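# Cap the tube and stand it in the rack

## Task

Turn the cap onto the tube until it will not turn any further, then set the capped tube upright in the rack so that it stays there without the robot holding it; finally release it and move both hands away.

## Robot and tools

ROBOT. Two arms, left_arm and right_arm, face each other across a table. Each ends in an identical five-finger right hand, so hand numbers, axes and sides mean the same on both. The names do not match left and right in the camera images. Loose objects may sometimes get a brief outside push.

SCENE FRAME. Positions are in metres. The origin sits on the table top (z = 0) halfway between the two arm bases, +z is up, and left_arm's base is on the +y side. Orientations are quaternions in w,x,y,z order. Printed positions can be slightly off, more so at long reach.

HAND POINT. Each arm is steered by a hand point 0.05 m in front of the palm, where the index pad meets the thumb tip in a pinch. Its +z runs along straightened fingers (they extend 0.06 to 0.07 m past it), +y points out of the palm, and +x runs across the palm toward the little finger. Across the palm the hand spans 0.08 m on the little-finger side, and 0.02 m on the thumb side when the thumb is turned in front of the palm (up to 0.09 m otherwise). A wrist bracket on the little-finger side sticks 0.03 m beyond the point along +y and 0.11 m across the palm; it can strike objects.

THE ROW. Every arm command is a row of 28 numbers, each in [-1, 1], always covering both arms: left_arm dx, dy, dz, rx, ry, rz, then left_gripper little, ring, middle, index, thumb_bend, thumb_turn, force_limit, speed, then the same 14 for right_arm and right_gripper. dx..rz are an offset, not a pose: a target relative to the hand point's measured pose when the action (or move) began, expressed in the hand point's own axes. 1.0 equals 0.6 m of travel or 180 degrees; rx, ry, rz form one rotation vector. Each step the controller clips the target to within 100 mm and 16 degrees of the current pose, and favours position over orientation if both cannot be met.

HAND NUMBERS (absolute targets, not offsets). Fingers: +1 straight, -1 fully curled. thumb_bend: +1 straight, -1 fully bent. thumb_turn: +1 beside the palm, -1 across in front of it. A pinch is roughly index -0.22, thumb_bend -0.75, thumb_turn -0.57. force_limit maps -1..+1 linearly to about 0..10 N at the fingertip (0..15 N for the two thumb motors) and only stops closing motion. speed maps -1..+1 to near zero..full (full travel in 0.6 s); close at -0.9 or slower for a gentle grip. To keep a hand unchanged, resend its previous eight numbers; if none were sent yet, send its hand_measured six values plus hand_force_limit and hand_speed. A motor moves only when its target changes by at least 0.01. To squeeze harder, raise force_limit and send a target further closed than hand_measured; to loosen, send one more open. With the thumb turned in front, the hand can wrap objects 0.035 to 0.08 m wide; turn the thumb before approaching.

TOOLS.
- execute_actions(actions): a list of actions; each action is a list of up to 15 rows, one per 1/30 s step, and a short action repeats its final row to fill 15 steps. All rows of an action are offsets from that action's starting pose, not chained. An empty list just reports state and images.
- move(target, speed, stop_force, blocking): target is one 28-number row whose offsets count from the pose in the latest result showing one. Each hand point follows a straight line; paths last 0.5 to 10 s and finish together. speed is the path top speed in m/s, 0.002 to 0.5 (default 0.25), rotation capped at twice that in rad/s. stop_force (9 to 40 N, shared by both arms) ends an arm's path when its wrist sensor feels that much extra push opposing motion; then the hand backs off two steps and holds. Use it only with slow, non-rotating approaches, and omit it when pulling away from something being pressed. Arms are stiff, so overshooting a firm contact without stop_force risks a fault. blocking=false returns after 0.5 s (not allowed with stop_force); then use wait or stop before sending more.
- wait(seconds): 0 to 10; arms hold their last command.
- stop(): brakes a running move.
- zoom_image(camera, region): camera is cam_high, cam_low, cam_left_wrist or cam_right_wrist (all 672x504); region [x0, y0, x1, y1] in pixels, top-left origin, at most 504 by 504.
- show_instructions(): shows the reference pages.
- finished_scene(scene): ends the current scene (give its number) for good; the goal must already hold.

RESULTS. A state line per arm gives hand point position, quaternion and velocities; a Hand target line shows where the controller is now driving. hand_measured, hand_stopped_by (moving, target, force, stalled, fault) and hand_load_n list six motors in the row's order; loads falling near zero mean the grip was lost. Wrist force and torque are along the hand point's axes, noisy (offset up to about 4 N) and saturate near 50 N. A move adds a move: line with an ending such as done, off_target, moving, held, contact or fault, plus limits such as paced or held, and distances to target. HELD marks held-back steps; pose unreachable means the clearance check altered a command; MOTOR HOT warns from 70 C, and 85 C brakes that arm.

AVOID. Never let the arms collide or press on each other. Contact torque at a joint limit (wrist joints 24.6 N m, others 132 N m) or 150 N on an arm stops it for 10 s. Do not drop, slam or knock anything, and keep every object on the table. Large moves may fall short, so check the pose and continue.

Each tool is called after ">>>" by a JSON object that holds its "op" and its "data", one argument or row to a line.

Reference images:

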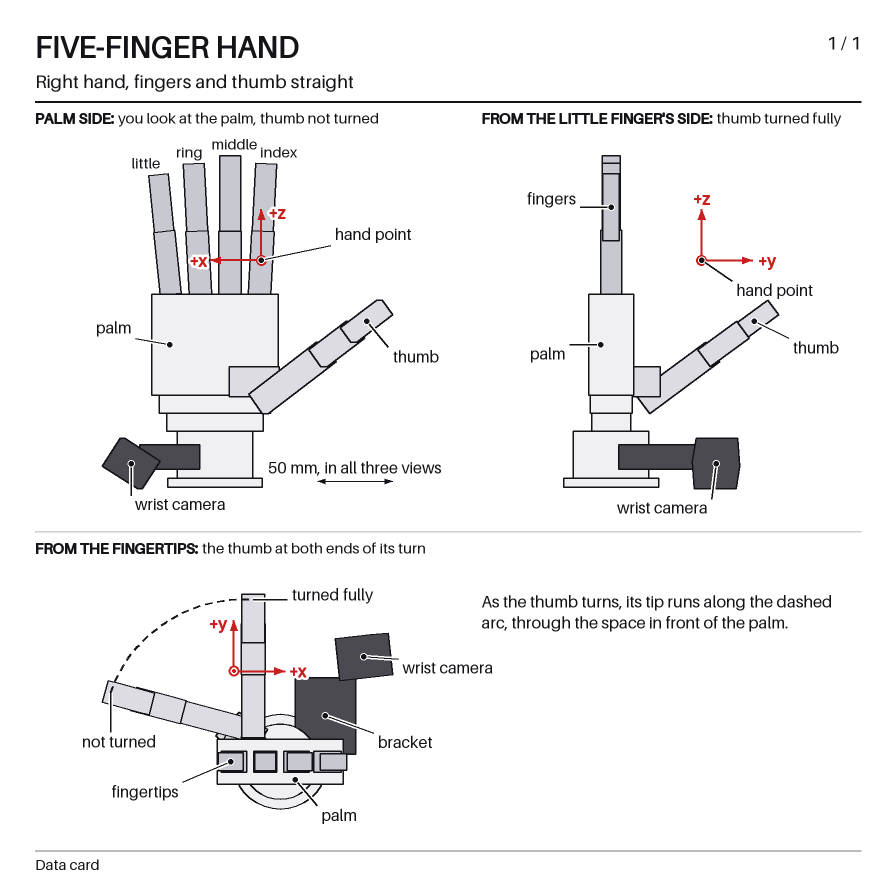

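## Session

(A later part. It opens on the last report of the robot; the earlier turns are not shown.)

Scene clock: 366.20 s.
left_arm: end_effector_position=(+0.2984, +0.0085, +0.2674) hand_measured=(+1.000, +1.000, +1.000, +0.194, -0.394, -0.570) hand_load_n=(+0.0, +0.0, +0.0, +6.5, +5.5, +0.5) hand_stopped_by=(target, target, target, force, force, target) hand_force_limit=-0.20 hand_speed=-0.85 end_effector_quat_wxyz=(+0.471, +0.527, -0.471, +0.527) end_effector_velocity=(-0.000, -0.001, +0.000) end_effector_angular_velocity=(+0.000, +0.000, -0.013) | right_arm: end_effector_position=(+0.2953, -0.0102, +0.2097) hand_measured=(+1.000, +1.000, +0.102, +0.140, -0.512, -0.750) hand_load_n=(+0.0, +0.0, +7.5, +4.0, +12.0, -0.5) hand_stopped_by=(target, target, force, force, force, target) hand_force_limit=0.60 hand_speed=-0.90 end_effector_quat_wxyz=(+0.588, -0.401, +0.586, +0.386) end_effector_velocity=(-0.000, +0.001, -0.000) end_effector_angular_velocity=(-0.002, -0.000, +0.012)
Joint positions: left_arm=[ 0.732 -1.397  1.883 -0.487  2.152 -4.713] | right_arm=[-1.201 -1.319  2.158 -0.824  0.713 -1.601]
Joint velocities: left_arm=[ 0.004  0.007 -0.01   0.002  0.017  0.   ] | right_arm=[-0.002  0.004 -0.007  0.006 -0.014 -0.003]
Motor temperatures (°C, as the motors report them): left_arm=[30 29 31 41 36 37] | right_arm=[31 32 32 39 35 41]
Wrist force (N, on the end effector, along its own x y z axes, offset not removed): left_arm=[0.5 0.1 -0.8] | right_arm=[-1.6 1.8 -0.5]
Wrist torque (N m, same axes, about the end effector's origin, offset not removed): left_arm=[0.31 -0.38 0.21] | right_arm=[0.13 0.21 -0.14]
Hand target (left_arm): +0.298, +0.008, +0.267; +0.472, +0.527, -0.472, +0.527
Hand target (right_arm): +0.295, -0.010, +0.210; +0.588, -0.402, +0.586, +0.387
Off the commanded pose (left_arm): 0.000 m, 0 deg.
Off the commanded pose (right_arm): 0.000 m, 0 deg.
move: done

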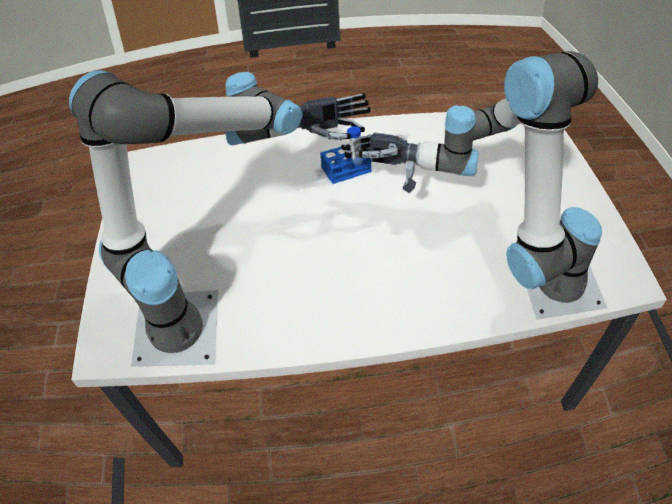

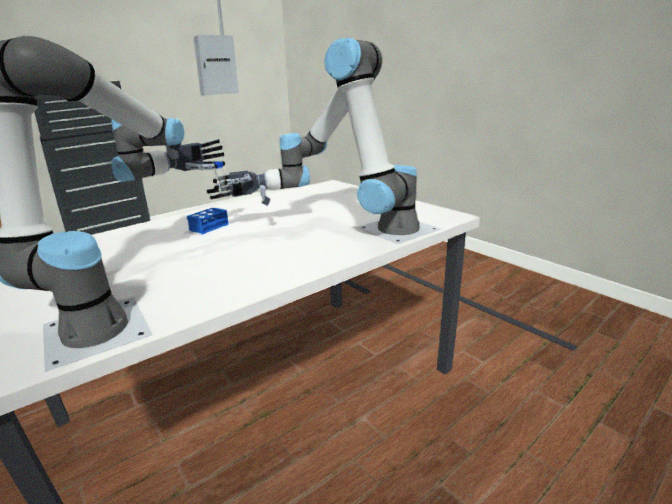

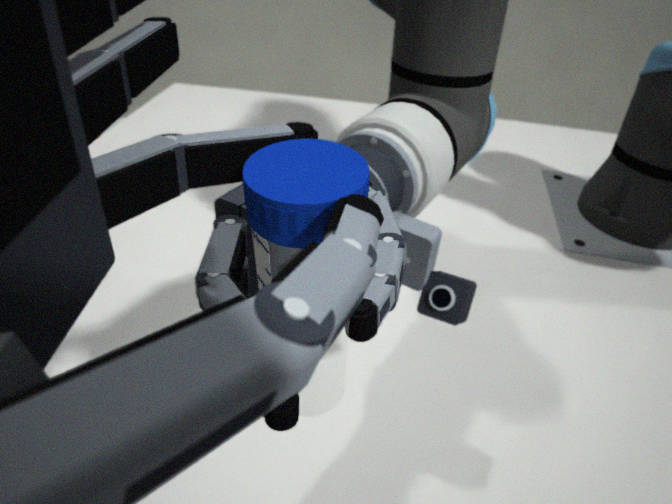

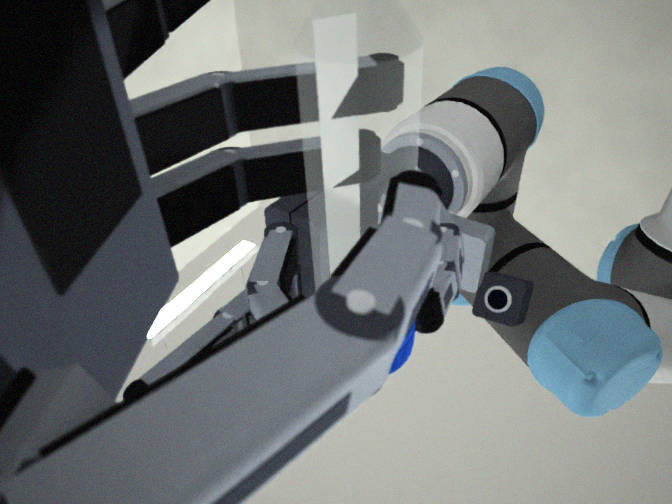

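>>> {"op": "move", "data": {
  "target": [0,0.0082,0.0103,0.25,0,0,1,1,1,0.4,-0.22,-0.57,-0.2,0.6, 0,0.0082,0.0103,0.25,0,0,1,1,-0.4,-0.4,-0.9,-0.75,0.6,-0.9]
}}

>>> {"op": "move", "data": {
  "target": [0,0,0,0,0,0,1,1,1,-0.3,-0.6,-0.57,-0.2,-0.85, 0,0,0,0,0,0,1,1,-0.4,-0.4,-0.9,-0.75,0.6,-0.9]
}}

>>> {"op": "move", "data": {
  "target": [-0.0015,-0.013,-0.0015,-0.25,0,0,1,1,1,-0.3,-0.6,-0.57,-0.2,-0.85, 0,-0.013,-0.0015,-0.25,0,0,1,1,-0.4,-0.4,-0.9,-0.75,0.6,-0.9],
  "speed": 0.2
}}

>>> {"op": "move", "data": {
  "target": [0,0.0082,0.0103,0.25,0,0,1,1,1,0.4,-0.22,-0.57,-0.2,0.6, 0,0.0082,0.0103,0.25,0,0,1,1,-0.4,-0.4,-0.9,-0.75,0.6,-0.9]
}}

>>> {"op": "move", "data": {
  "target": [0,0,0,0,0,0,1,1,1,-0.3,-0.6,-0.57,-0.2,-0.85, 0,0,0,0,0,0,1,1,-0.4,-0.4,-0.9,-0.75,0.6,-0.9]
}}

>>> {"op": "move", "data": {
  "target": [-0.0015,-0.013,-0.0015,-0.25,0,0,1,1,1,-0.3,-0.6,-0.57,-0.2,-0.85, 0,-0.013,-0.0015,-0.25,0,0,1,1,-0.4,-0.4,-0.9,-0.75,0.6,-0.9],
  "speed": 0.2
}}

Scene clock: 386.13 s.
left_arm: end_effector_position=(+0.2942, +0.0022, +0.2673) hand_measured=(+1.000, +1.000, +1.000, +0.400, -0.220, -0.570) hand_load_n=(+0.0, +0.0, +0.0, +0.0, +0.0, +0.0) hand_stopped_by=(target, target, target, target, target, target) hand_force_limit=-0.20 hand_speed=0.60 end_effector_quat_wxyz=(+0.234, +0.667, -0.234, +0.667) end_effector_velocity=(+0.000, -0.001, +0.000) end_effector_angular_velocity=(-0.000, -0.001, +0.013) | right_arm: end_effector_position=(+0.2933, -0.0024, +0.2096) hand_measured=(+1.000, +1.000, +0.102, +0.140, -0.512, -0.750) hand_load_n=(+0.0, +0.0, +7.0, +5.0, +11.5, +1.0) hand_stopped_by=(target, target, force, force, force, target) hand_force_limit=0.60 hand_speed=-0.90 end_effector_quat_wxyz=(+0.697, -0.147, +0.690, +0.133) end_effector_velocity=(+0.001, +0.000, -0.000) end_effector_angular_velocity=(+0.001, +0.001, -0.014)
Joint positions: left_arm=[ 0.181 -1.63   2.132 -0.504  0.817 -4.711] | right_arm=[-0.68  -1.34   2.202 -0.869  2.018 -1.594]
Joint velocities: left_arm=[-0.009  0.003 -0.002 -0.002 -0.022  0.001] | right_arm=[ 0.009  0.006 -0.007  0.002  0.022  0.002]
Motor temperatures (°C, as the motors report them): left_arm=[30 29 31 41 36 37] | right_arm=[31 32 32 39 35 41]
Wrist force (N, on the end effector, along its own x y z axes, offset not removed): left_arm=[1.5 2.1 0.8] | right_arm=[0.4 1.7 0.6]
Wrist torque (N m, same axes, about the end effector's origin, offset not removed): left_arm=[0.42 -0.43 0.31] | right_arm=[0.24 0.03 -0.03]
Hand target (left_arm): +0.294, +0.002, +0.267; +0.234, +0.667, -0.234, +0.668
Hand target (right_arm): +0.293, -0.002, +0.210; +0.697, -0.146, +0.690, +0.132
Off the commanded pose (left_arm): 0.000 m, 0 deg.
Off the commanded pose (right_arm): 0.000 m, 0 deg.
move: done

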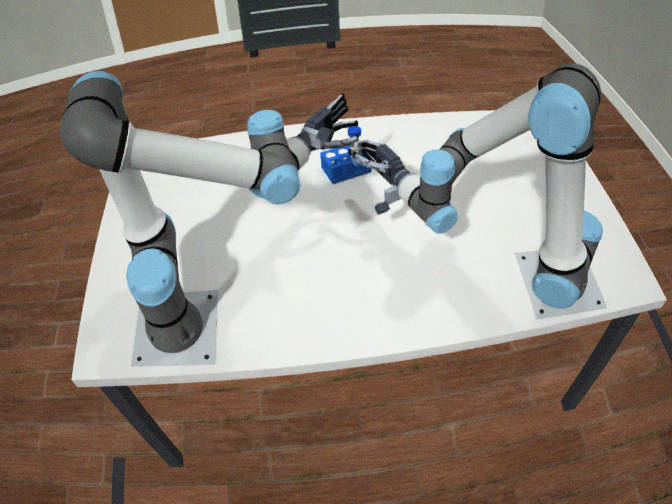

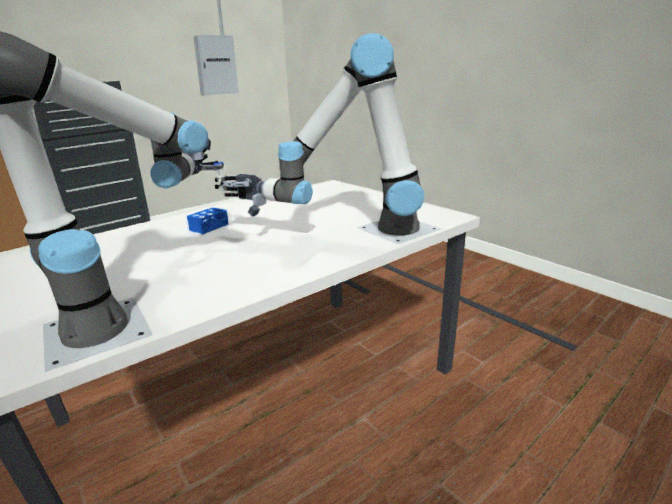

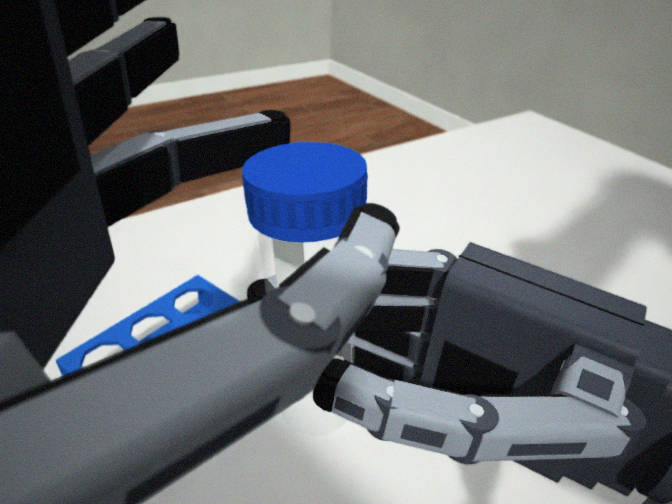

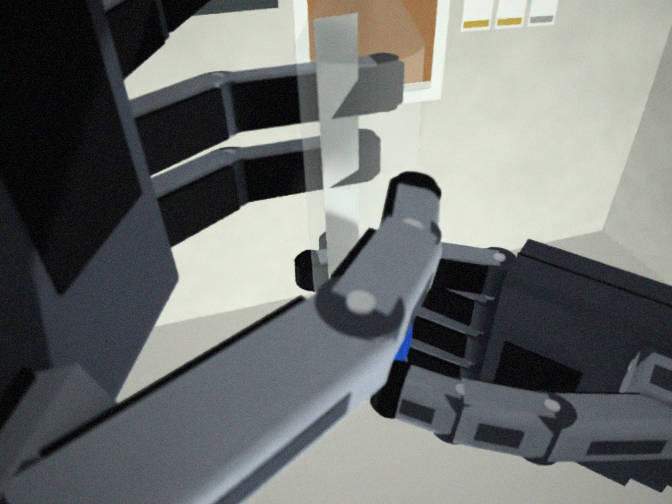

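Scene clock: 387.53 s.
left_arm: end_effector_position=(+0.2942, +0.0022, +0.2673) hand_measured=(+1.000, +1.000, +1.000, +0.194, -0.394, -0.570) hand_load_n=(+0.0, +0.0, +0.0, +7.5, +6.0, +0.5) hand_stopped_by=(target, target, target, force, force, target) hand_force_limit=-0.20 hand_speed=-0.85 end_effector_quat_wxyz=(+0.234, +0.667, -0.234, +0.667) end_effector_velocity=(+0.000, +0.000, +0.000) end_effector_angular_velocity=(-0.001, -0.000, +0.001) | right_arm: end_effector_position=(+0.2932, -0.0024, +0.2096) hand_measured=(+1.000, +1.000, +0.102, +0.140, -0.512, -0.750) hand_load_n=(+0.0, +0.0, +7.5, +3.5, +12.0, -0.5) hand_stopped_by=(target, target, force, force, force, target) hand_force_limit=0.60 hand_speed=-0.90 end_effector_quat_wxyz=(+0.697, -0.147, +0.690, +0.133) end_effector_velocity=(-0.000, +0.000, +0.000) end_effector_angular_velocity=(+0.001, -0.001, -0.000)
Joint positions: left_arm=[ 0.181 -1.63   2.132 -0.504  0.817 -4.711] | right_arm=[-0.68  -1.34   2.202 -0.869  2.018 -1.594]
Joint velocities: left_arm=[ 0.001 -0.    -0.    -0.001  0.    -0.   ] | right_arm=[ 0.     0.     0.    -0.002  0.    -0.   ]
Motor temperatures (°C, as the motors report them): left_arm=[30 29 31 41 36 37] | right_arm=[31 32 32 39 35 41]
Wrist force (N, on the end effector, along its own x y z axes, offset not removed): left_arm=[3.5 0.9 2.9] | right_arm=[1.2 2.7 -1.8]
Wrist torque (N m, same axes, about the end effector's origin, offset not removed): left_arm=[0.19 -0.63 0.44] | right_arm=[0.36 -0.10 -0.02]
Hand target (left_arm): +0.294, +0.002, +0.267; +0.234, +0.667, -0.234, +0.667
Hand target (right_arm): +0.293, -0.002, +0.210; +0.697, -0.147, +0.690, +0.133
Off the commanded pose (left_arm): 0.000 m, 0 deg.
Off the commanded pose (right_arm): 0.000 m, 0 deg.
move: done

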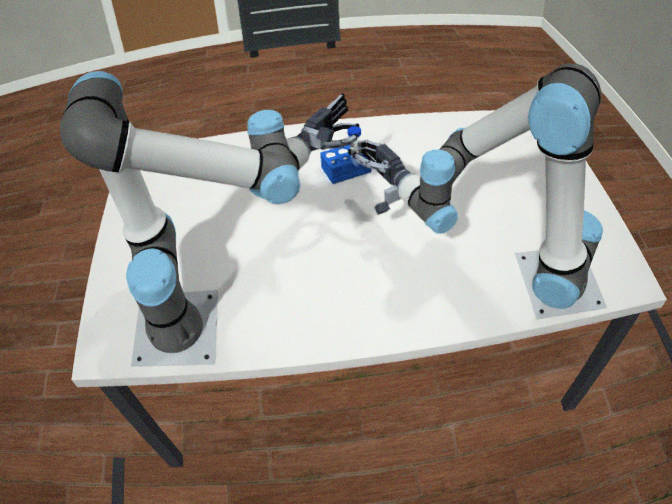

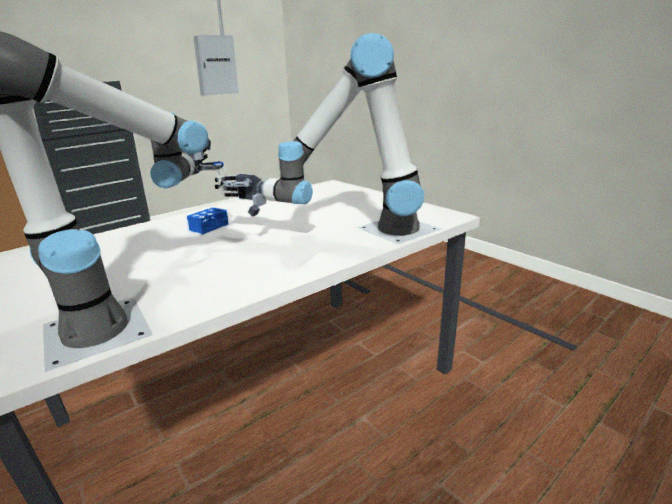

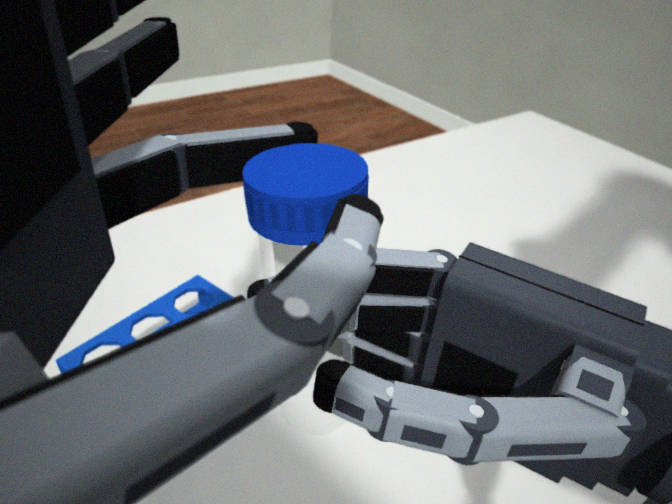

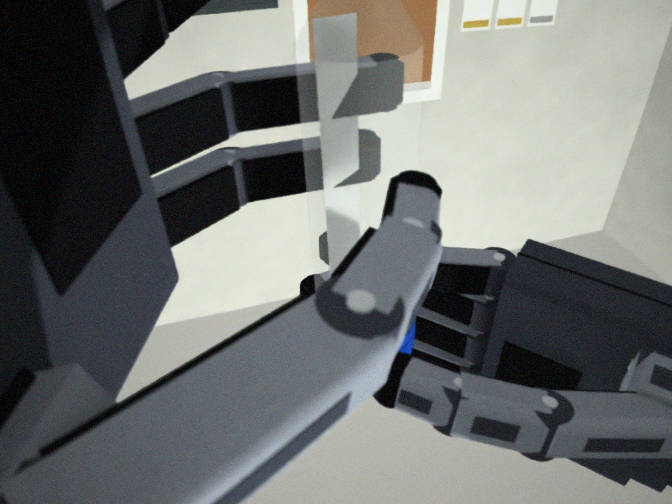

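Scene clock: 390.00 s.
left_arm: end_effector_position=(+0.2983, +0.0086, +0.2665) hand_measured=(+1.000, +1.000, +1.000, +0.194, -0.394, -0.570) hand_load_n=(+0.0, +0.0, +0.0, +8.0, +6.0, +1.5) hand_stopped_by=(target, target, target, force, force, target) hand_force_limit=-0.20 hand_speed=-0.85 end_effector_quat_wxyz=(+0.472, +0.527, -0.471, +0.527) end_effector_velocity=(-0.000, -0.000, +0.001) end_effector_angular_velocity=(-0.001, -0.001, -0.012) | right_arm: end_effector_position=(+0.2952, -0.0102, +0.2096) hand_measured=(+1.000, +1.000, +0.100, +0.140, -0.514, -0.750) hand_load_n=(+0.0, +0.0, +2.0, +1.5, +7.0, -1.0) hand_stopped_by=(target, target, force, force, force, target) hand_force_limit=0.60 hand_speed=-0.90 end_effector_quat_wxyz=(+0.588, -0.402, +0.586, +0.386) end_effector_velocity=(+0.000, +0.000, +0.000) end_effector_angular_velocity=(-0.001, +0.001, +0.011)
Joint positions: left_arm=[ 0.732 -1.396  1.885 -0.49   2.152 -4.713] | right_arm=[-1.201 -1.319  2.158 -0.825  0.712 -1.601]
Joint velocities: left_arm=[ 0.005  0.005 -0.009  0.003  0.017  0.   ] | right_arm=[-0.003  0.004 -0.007  0.006 -0.014 -0.002]
Motor temperatures (°C, as the motors report them): left_arm=[30 29 31 41 36 37] | right_arm=[31 32 32 39 35 41]
Wrist force (N, on the end effector, along its own x y z axes, offset not removed): left_arm=[2.8 -0.3 2.1] | right_arm=[1.7 2.9 0.3]
Wrist torque (N m, same axes, about the end effector's origin, offset not removed): left_arm=[0.34 -0.38 0.47] | right_arm=[0.06 -0.09 0.06]
Hand target (left_arm): +0.298, +0.009, +0.267; +0.472, +0.527, -0.472, +0.527
Hand target (right_arm): +0.295, -0.010, +0.210; +0.588, -0.402, +0.586, +0.387
Off the commanded pose (left_arm): 0.000 m, 0 deg.
Off the commanded pose (right_arm): 0.000 m, 0 deg.
move: done

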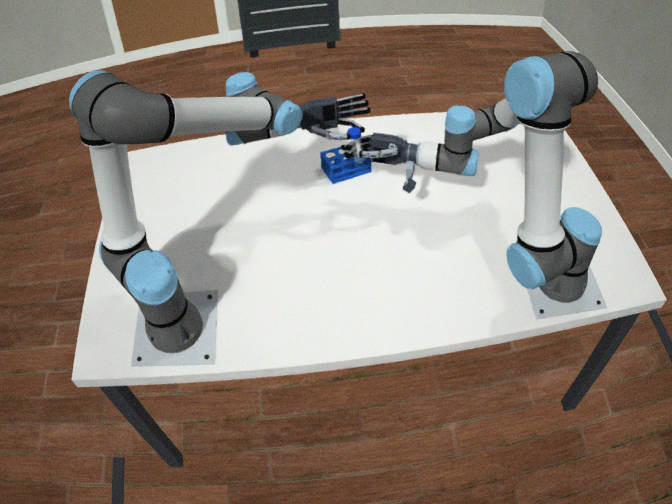

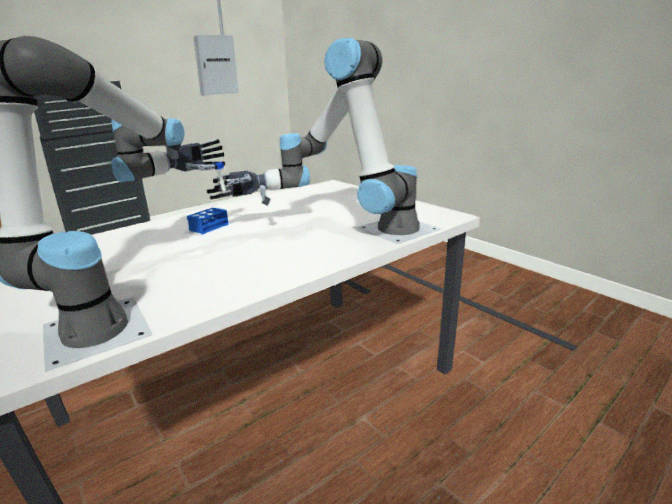

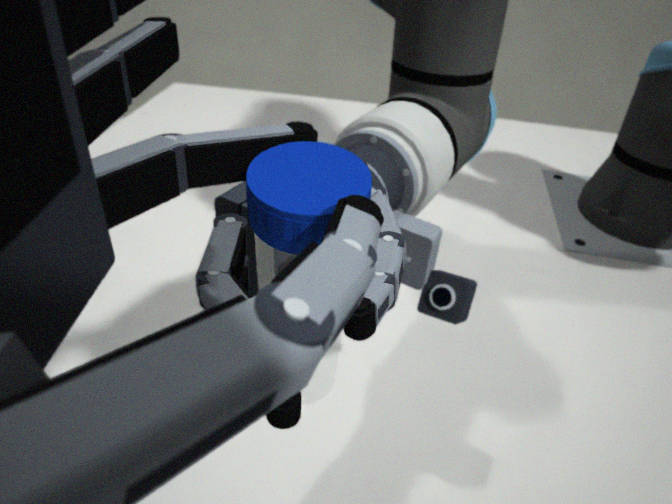

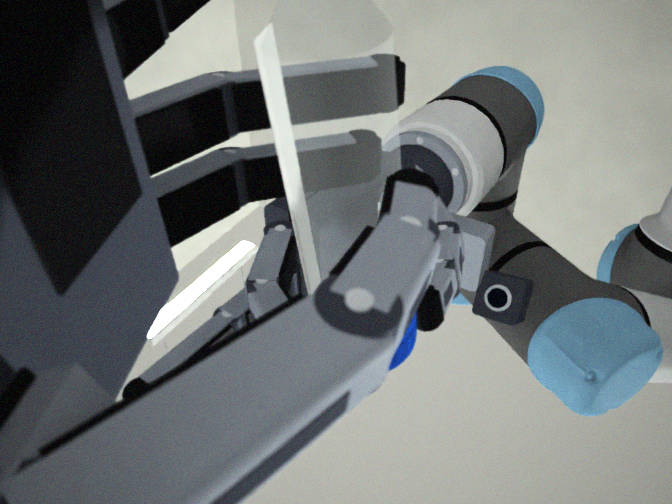

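Scene clock: 392.13 s.
left_arm: end_effector_position=(+0.2942, +0.0022, +0.2664) hand_measured=(+1.000, +1.000, +1.000, +0.400, -0.220, -0.570) hand_load_n=(+0.0, +0.0, +0.0, +0.0, +0.0, +0.0) hand_stopped_by=(target, target, target, target, target, target) hand_force_limit=-0.20 hand_speed=0.60 end_effector_quat_wxyz=(+0.234, +0.667, -0.234, +0.667) end_effector_velocity=(+0.001, +0.000, -0.000) end_effector_angular_velocity=(+0.002, -0.000, +0.015) | right_arm: end_effector_position=(+0.2932, -0.0024, +0.2096) hand_measured=(+1.000, +1.000, +0.100, +0.140, -0.514, -0.750) hand_load_n=(+0.0, +0.0, +2.5, +2.5, +5.5, +0.0) hand_stopped_by=(target, target, force, force, force, target) hand_force_limit=0.60 hand_speed=-0.90 end_effector_quat_wxyz=(+0.697, -0.147, +0.690, +0.133) end_effector_velocity=(+0.000, +0.000, -0.000) end_effector_angular_velocity=(-0.000, +0.002, -0.013)
Joint positions: left_arm=[ 0.181 -1.629  2.134 -0.506  0.817 -4.712] | right_arm=[-0.68  -1.34   2.202 -0.869  2.017 -1.594]
Joint velocities: left_arm=[-0.006  0.003 -0.002  0.001 -0.021  0.001] | right_arm=[ 0.009  0.005 -0.007  0.004  0.022  0.001]
Motor temperatures (°C, as the motors report them): left_arm=[30 29 31 41 36 37] | right_arm=[31 32 32 39 35 41]
Wrist force (N, on the end effector, along its own x y z axes, offset not removed): left_arm=[0.7 1.4 1.3] | right_arm=[0.2 1.8 0.3]
Wrist torque (N m, same axes, about the end effector's origin, offset not removed): left_arm=[0.14 -0.28 0.09] | right_arm=[0.24 0.01 0.02]
Hand target (left_arm): +0.294, +0.002, +0.266; +0.234, +0.667, -0.234, +0.668
Hand target (right_arm): +0.293, -0.002, +0.210; +0.697, -0.146, +0.690, +0.133
Off the commanded pose (left_arm): 0.000 m, 0 deg.
Off the commanded pose (right_arm): 0.000 m, 0 deg.
move: done

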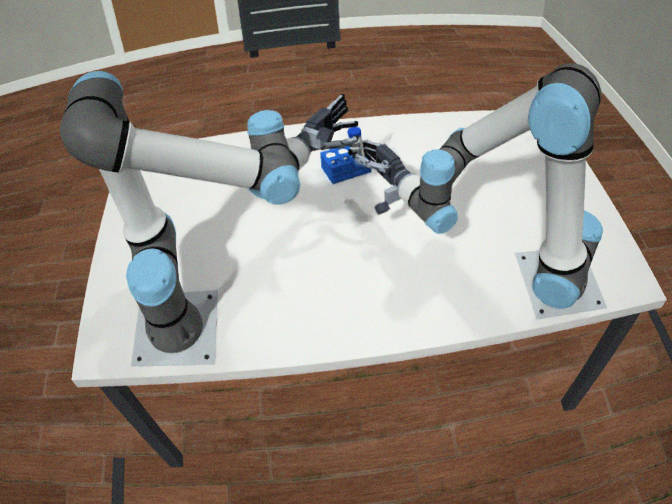

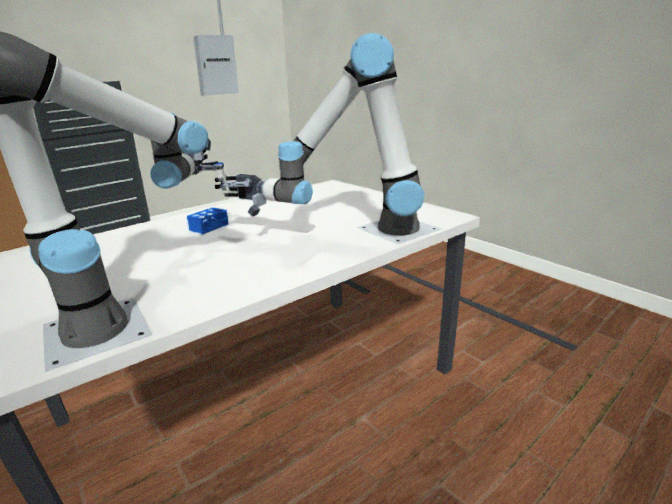

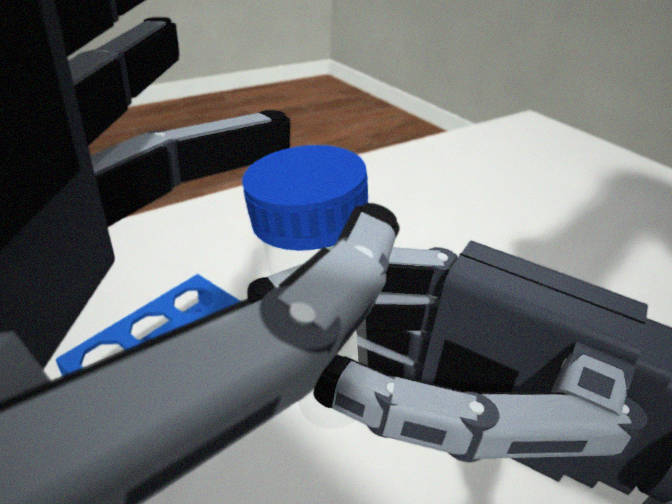

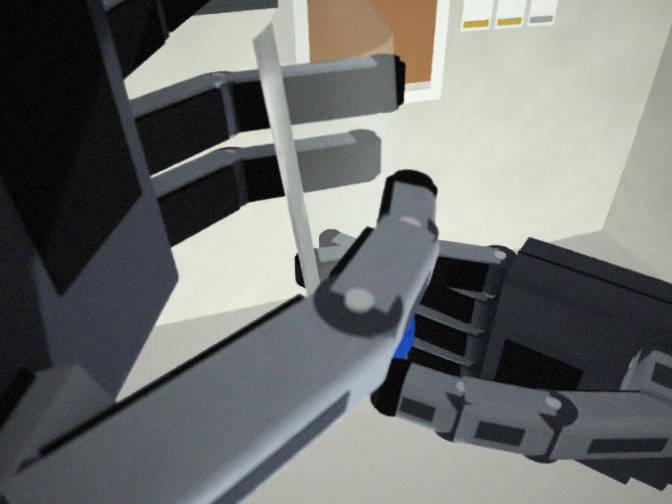

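Scene clock: 393.50 s.
left_arm: end_effector_position=(+0.2942, +0.0022, +0.2664) hand_measured=(+1.000, +1.000, +1.000, +0.194, -0.388, -0.570) hand_load_n=(+0.0, +0.0, +0.0, +7.0, +6.0, +0.5) hand_stopped_by=(target, target, target, force, force, target) hand_force_limit=-0.20 hand_speed=-0.85 end_effector_quat_wxyz=(+0.234, +0.667, -0.234, +0.667) end_effector_velocity=(-0.000, -0.000, +0.001) end_effector_angular_velocity=(-0.003, -0.000, -0.001) | right_arm: end_effector_position=(+0.2931, -0.0024, +0.2096) hand_measured=(+1.000, +1.000, +0.100, +0.140, -0.514, -0.750) hand_load_n=(+0.0, +0.0, +2.5, +2.0, +5.5, -0.5) hand_stopped_by=(target, target, force, force, force, target) hand_force_limit=0.60 hand_speed=-0.90 end_effector_quat_wxyz=(+0.697, -0.147, +0.690, +0.133) end_effector_velocity=(-0.000, +0.000, -0.000) end_effector_angular_velocity=(-0.001, -0.000, +0.000)
Joint positions: left_arm=[ 0.181 -1.629  2.134 -0.506  0.817 -4.712] | right_arm=[-0.68  -1.34   2.202 -0.869  2.017 -1.594]
Joint velocities: left_arm=[-0.001 -0.001  0.    -0.002  0.    -0.   ] | right_arm=[ 0.     0.001  0.    -0.001  0.    -0.   ]
Motor temperatures (°C, as the motors report them): left_arm=[30 29 31 41 36 37] | right_arm=[31 32 32 39 35 41]
Wrist force (N, on the end effector, along its own x y z axes, offset not removed): left_arm=[2.2 0.5 2.5] | right_arm=[-0.2 0.7 -1.5]
Wrist torque (N m, same axes, about the end effector's origin, offset not removed): left_arm=[0.10 -0.51 0.23] | right_arm=[0.15 0.08 -0.08]
Hand target (left_arm): +0.294, +0.002, +0.266; +0.234, +0.667, -0.234, +0.667
Hand target (right_arm): +0.293, -0.002, +0.210; +0.697, -0.147, +0.690, +0.133
Off the commanded pose (left_arm): 0.000 m, 0 deg.
Off the commanded pose (right_arm): 0.000 m, 0 deg.
move: done

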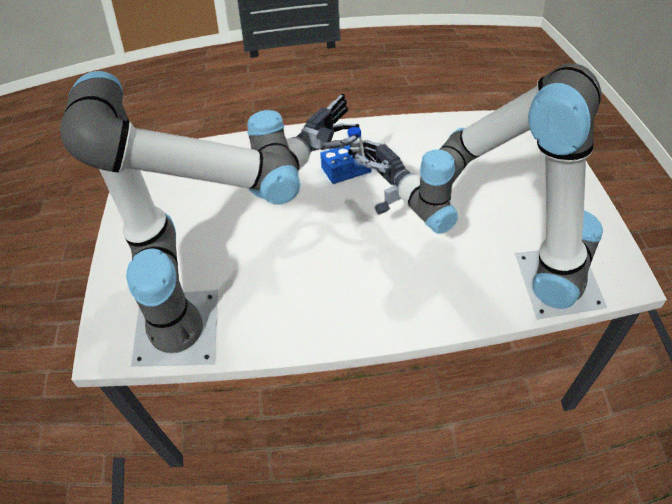

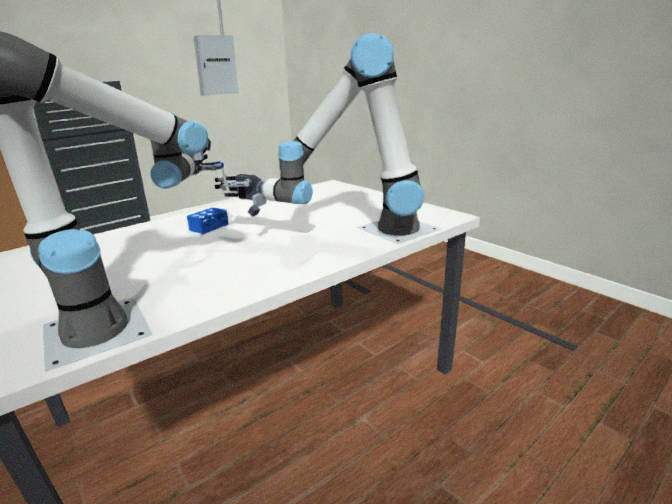

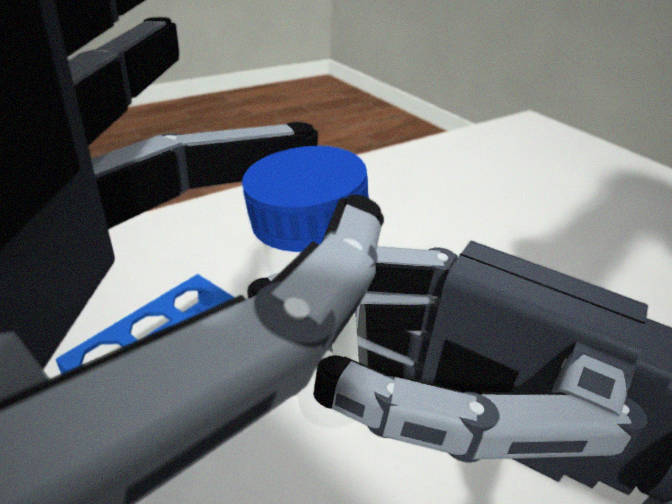

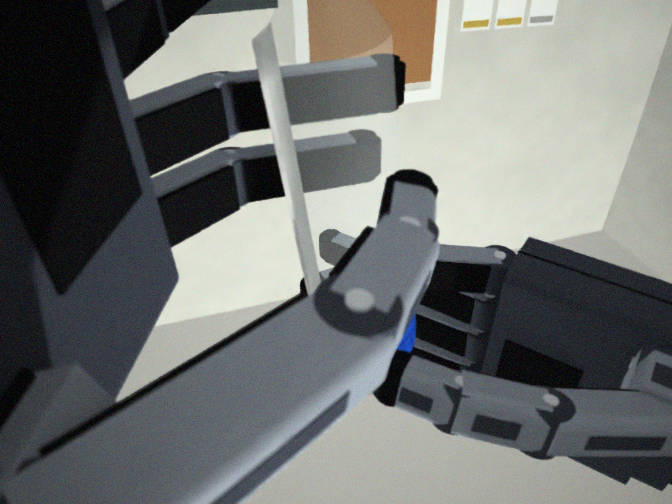

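Scene clock: 395.97 s.
left_arm: end_effector_position=(+0.2983, +0.0087, +0.2656) hand_measured=(+1.000, +1.000, +1.000, +0.194, -0.392, -0.570) hand_load_n=(+0.0, +0.0, +0.0, +0.0, +0.0, +0.0) hand_stopped_by=(target, target, target, force, force, target) hand_force_limit=-0.20 hand_speed=-0.85 end_effector_quat_wxyz=(+0.472, +0.527, -0.471, +0.527) end_effector_velocity=(+0.001, +0.000, +0.000) end_effector_angular_velocity=(+0.000, +0.000, -0.010) | right_arm: end_effector_position=(+0.2952, -0.0103, +0.2096) hand_measured=(+1.000, +1.000, +0.100, +0.140, -0.518, -0.750) hand_load_n=(+0.0, +0.0, +0.0, +0.0, +0.0, +0.0) hand_stopped_by=(target, target, force, force, force, target) hand_force_limit=0.60 hand_speed=-0.90 end_effector_quat_wxyz=(+0.588, -0.402, +0.586, +0.386) end_effector_velocity=(+0.000, +0.000, +0.000) end_effector_angular_velocity=(-0.002, -0.000, +0.010)
Joint positions: left_arm=[ 0.732 -1.395  1.887 -0.492  2.152 -4.713] | right_arm=[-1.201 -1.319  2.158 -0.825  0.712 -1.601]
Joint velocities: left_arm=[ 0.007  0.007 -0.009  0.003  0.017  0.   ] | right_arm=[-0.004  0.004 -0.007  0.005 -0.014 -0.003]
Motor temperatures (°C, as the motors report them): left_arm=[30 29 31 41 36 37] | right_arm=[31 32 32 39 35 41]
Wrist force (N, on the end effector, along its own x y z axes, offset not removed): left_arm=[1.4 1.4 0.2] | right_arm=[0.6 2.9 -0.4]
Wrist torque (N m, same axes, about the end effector's origin, offset not removed): left_arm=[0.16 -0.42 0.26] | right_arm=[0.49 -0.07 0.12]
Hand target (left_arm): +0.298, +0.009, +0.266; +0.472, +0.527, -0.472, +0.527
Hand target (right_arm): +0.295, -0.010, +0.210; +0.588, -0.402, +0.586, +0.387
Off the commanded pose (left_arm): 0.000 m, 0 deg.
Off the commanded pose (right_arm): 0.000 m, 0 deg.
move: done

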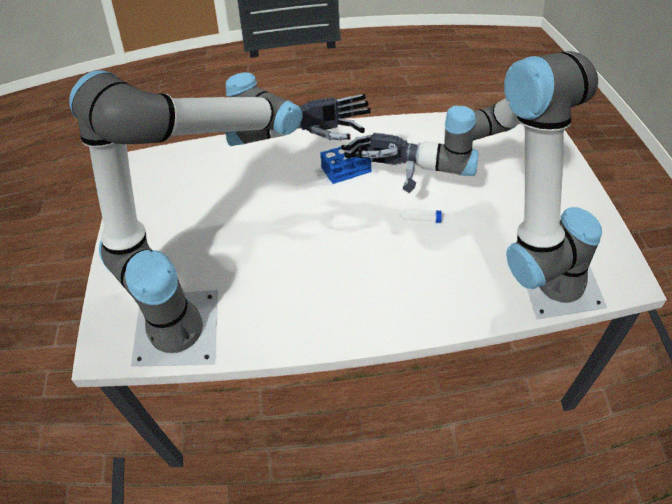

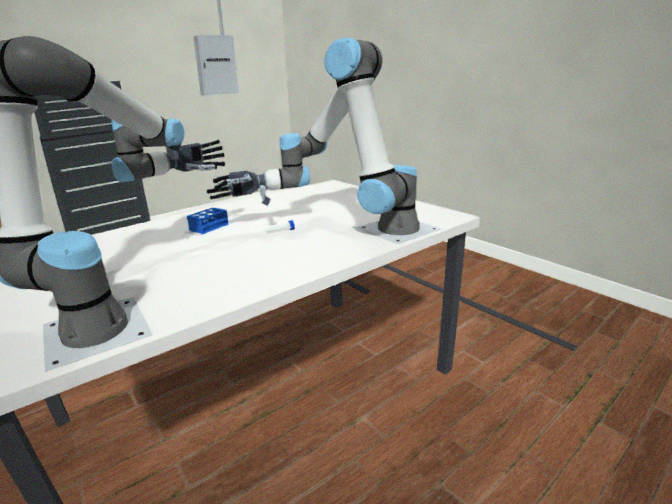

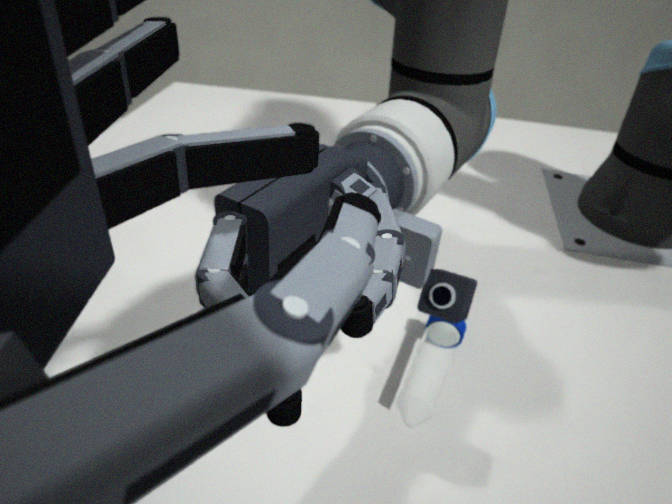

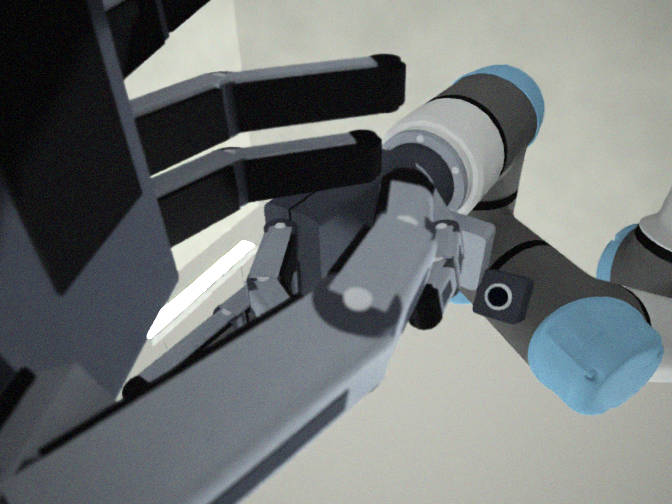

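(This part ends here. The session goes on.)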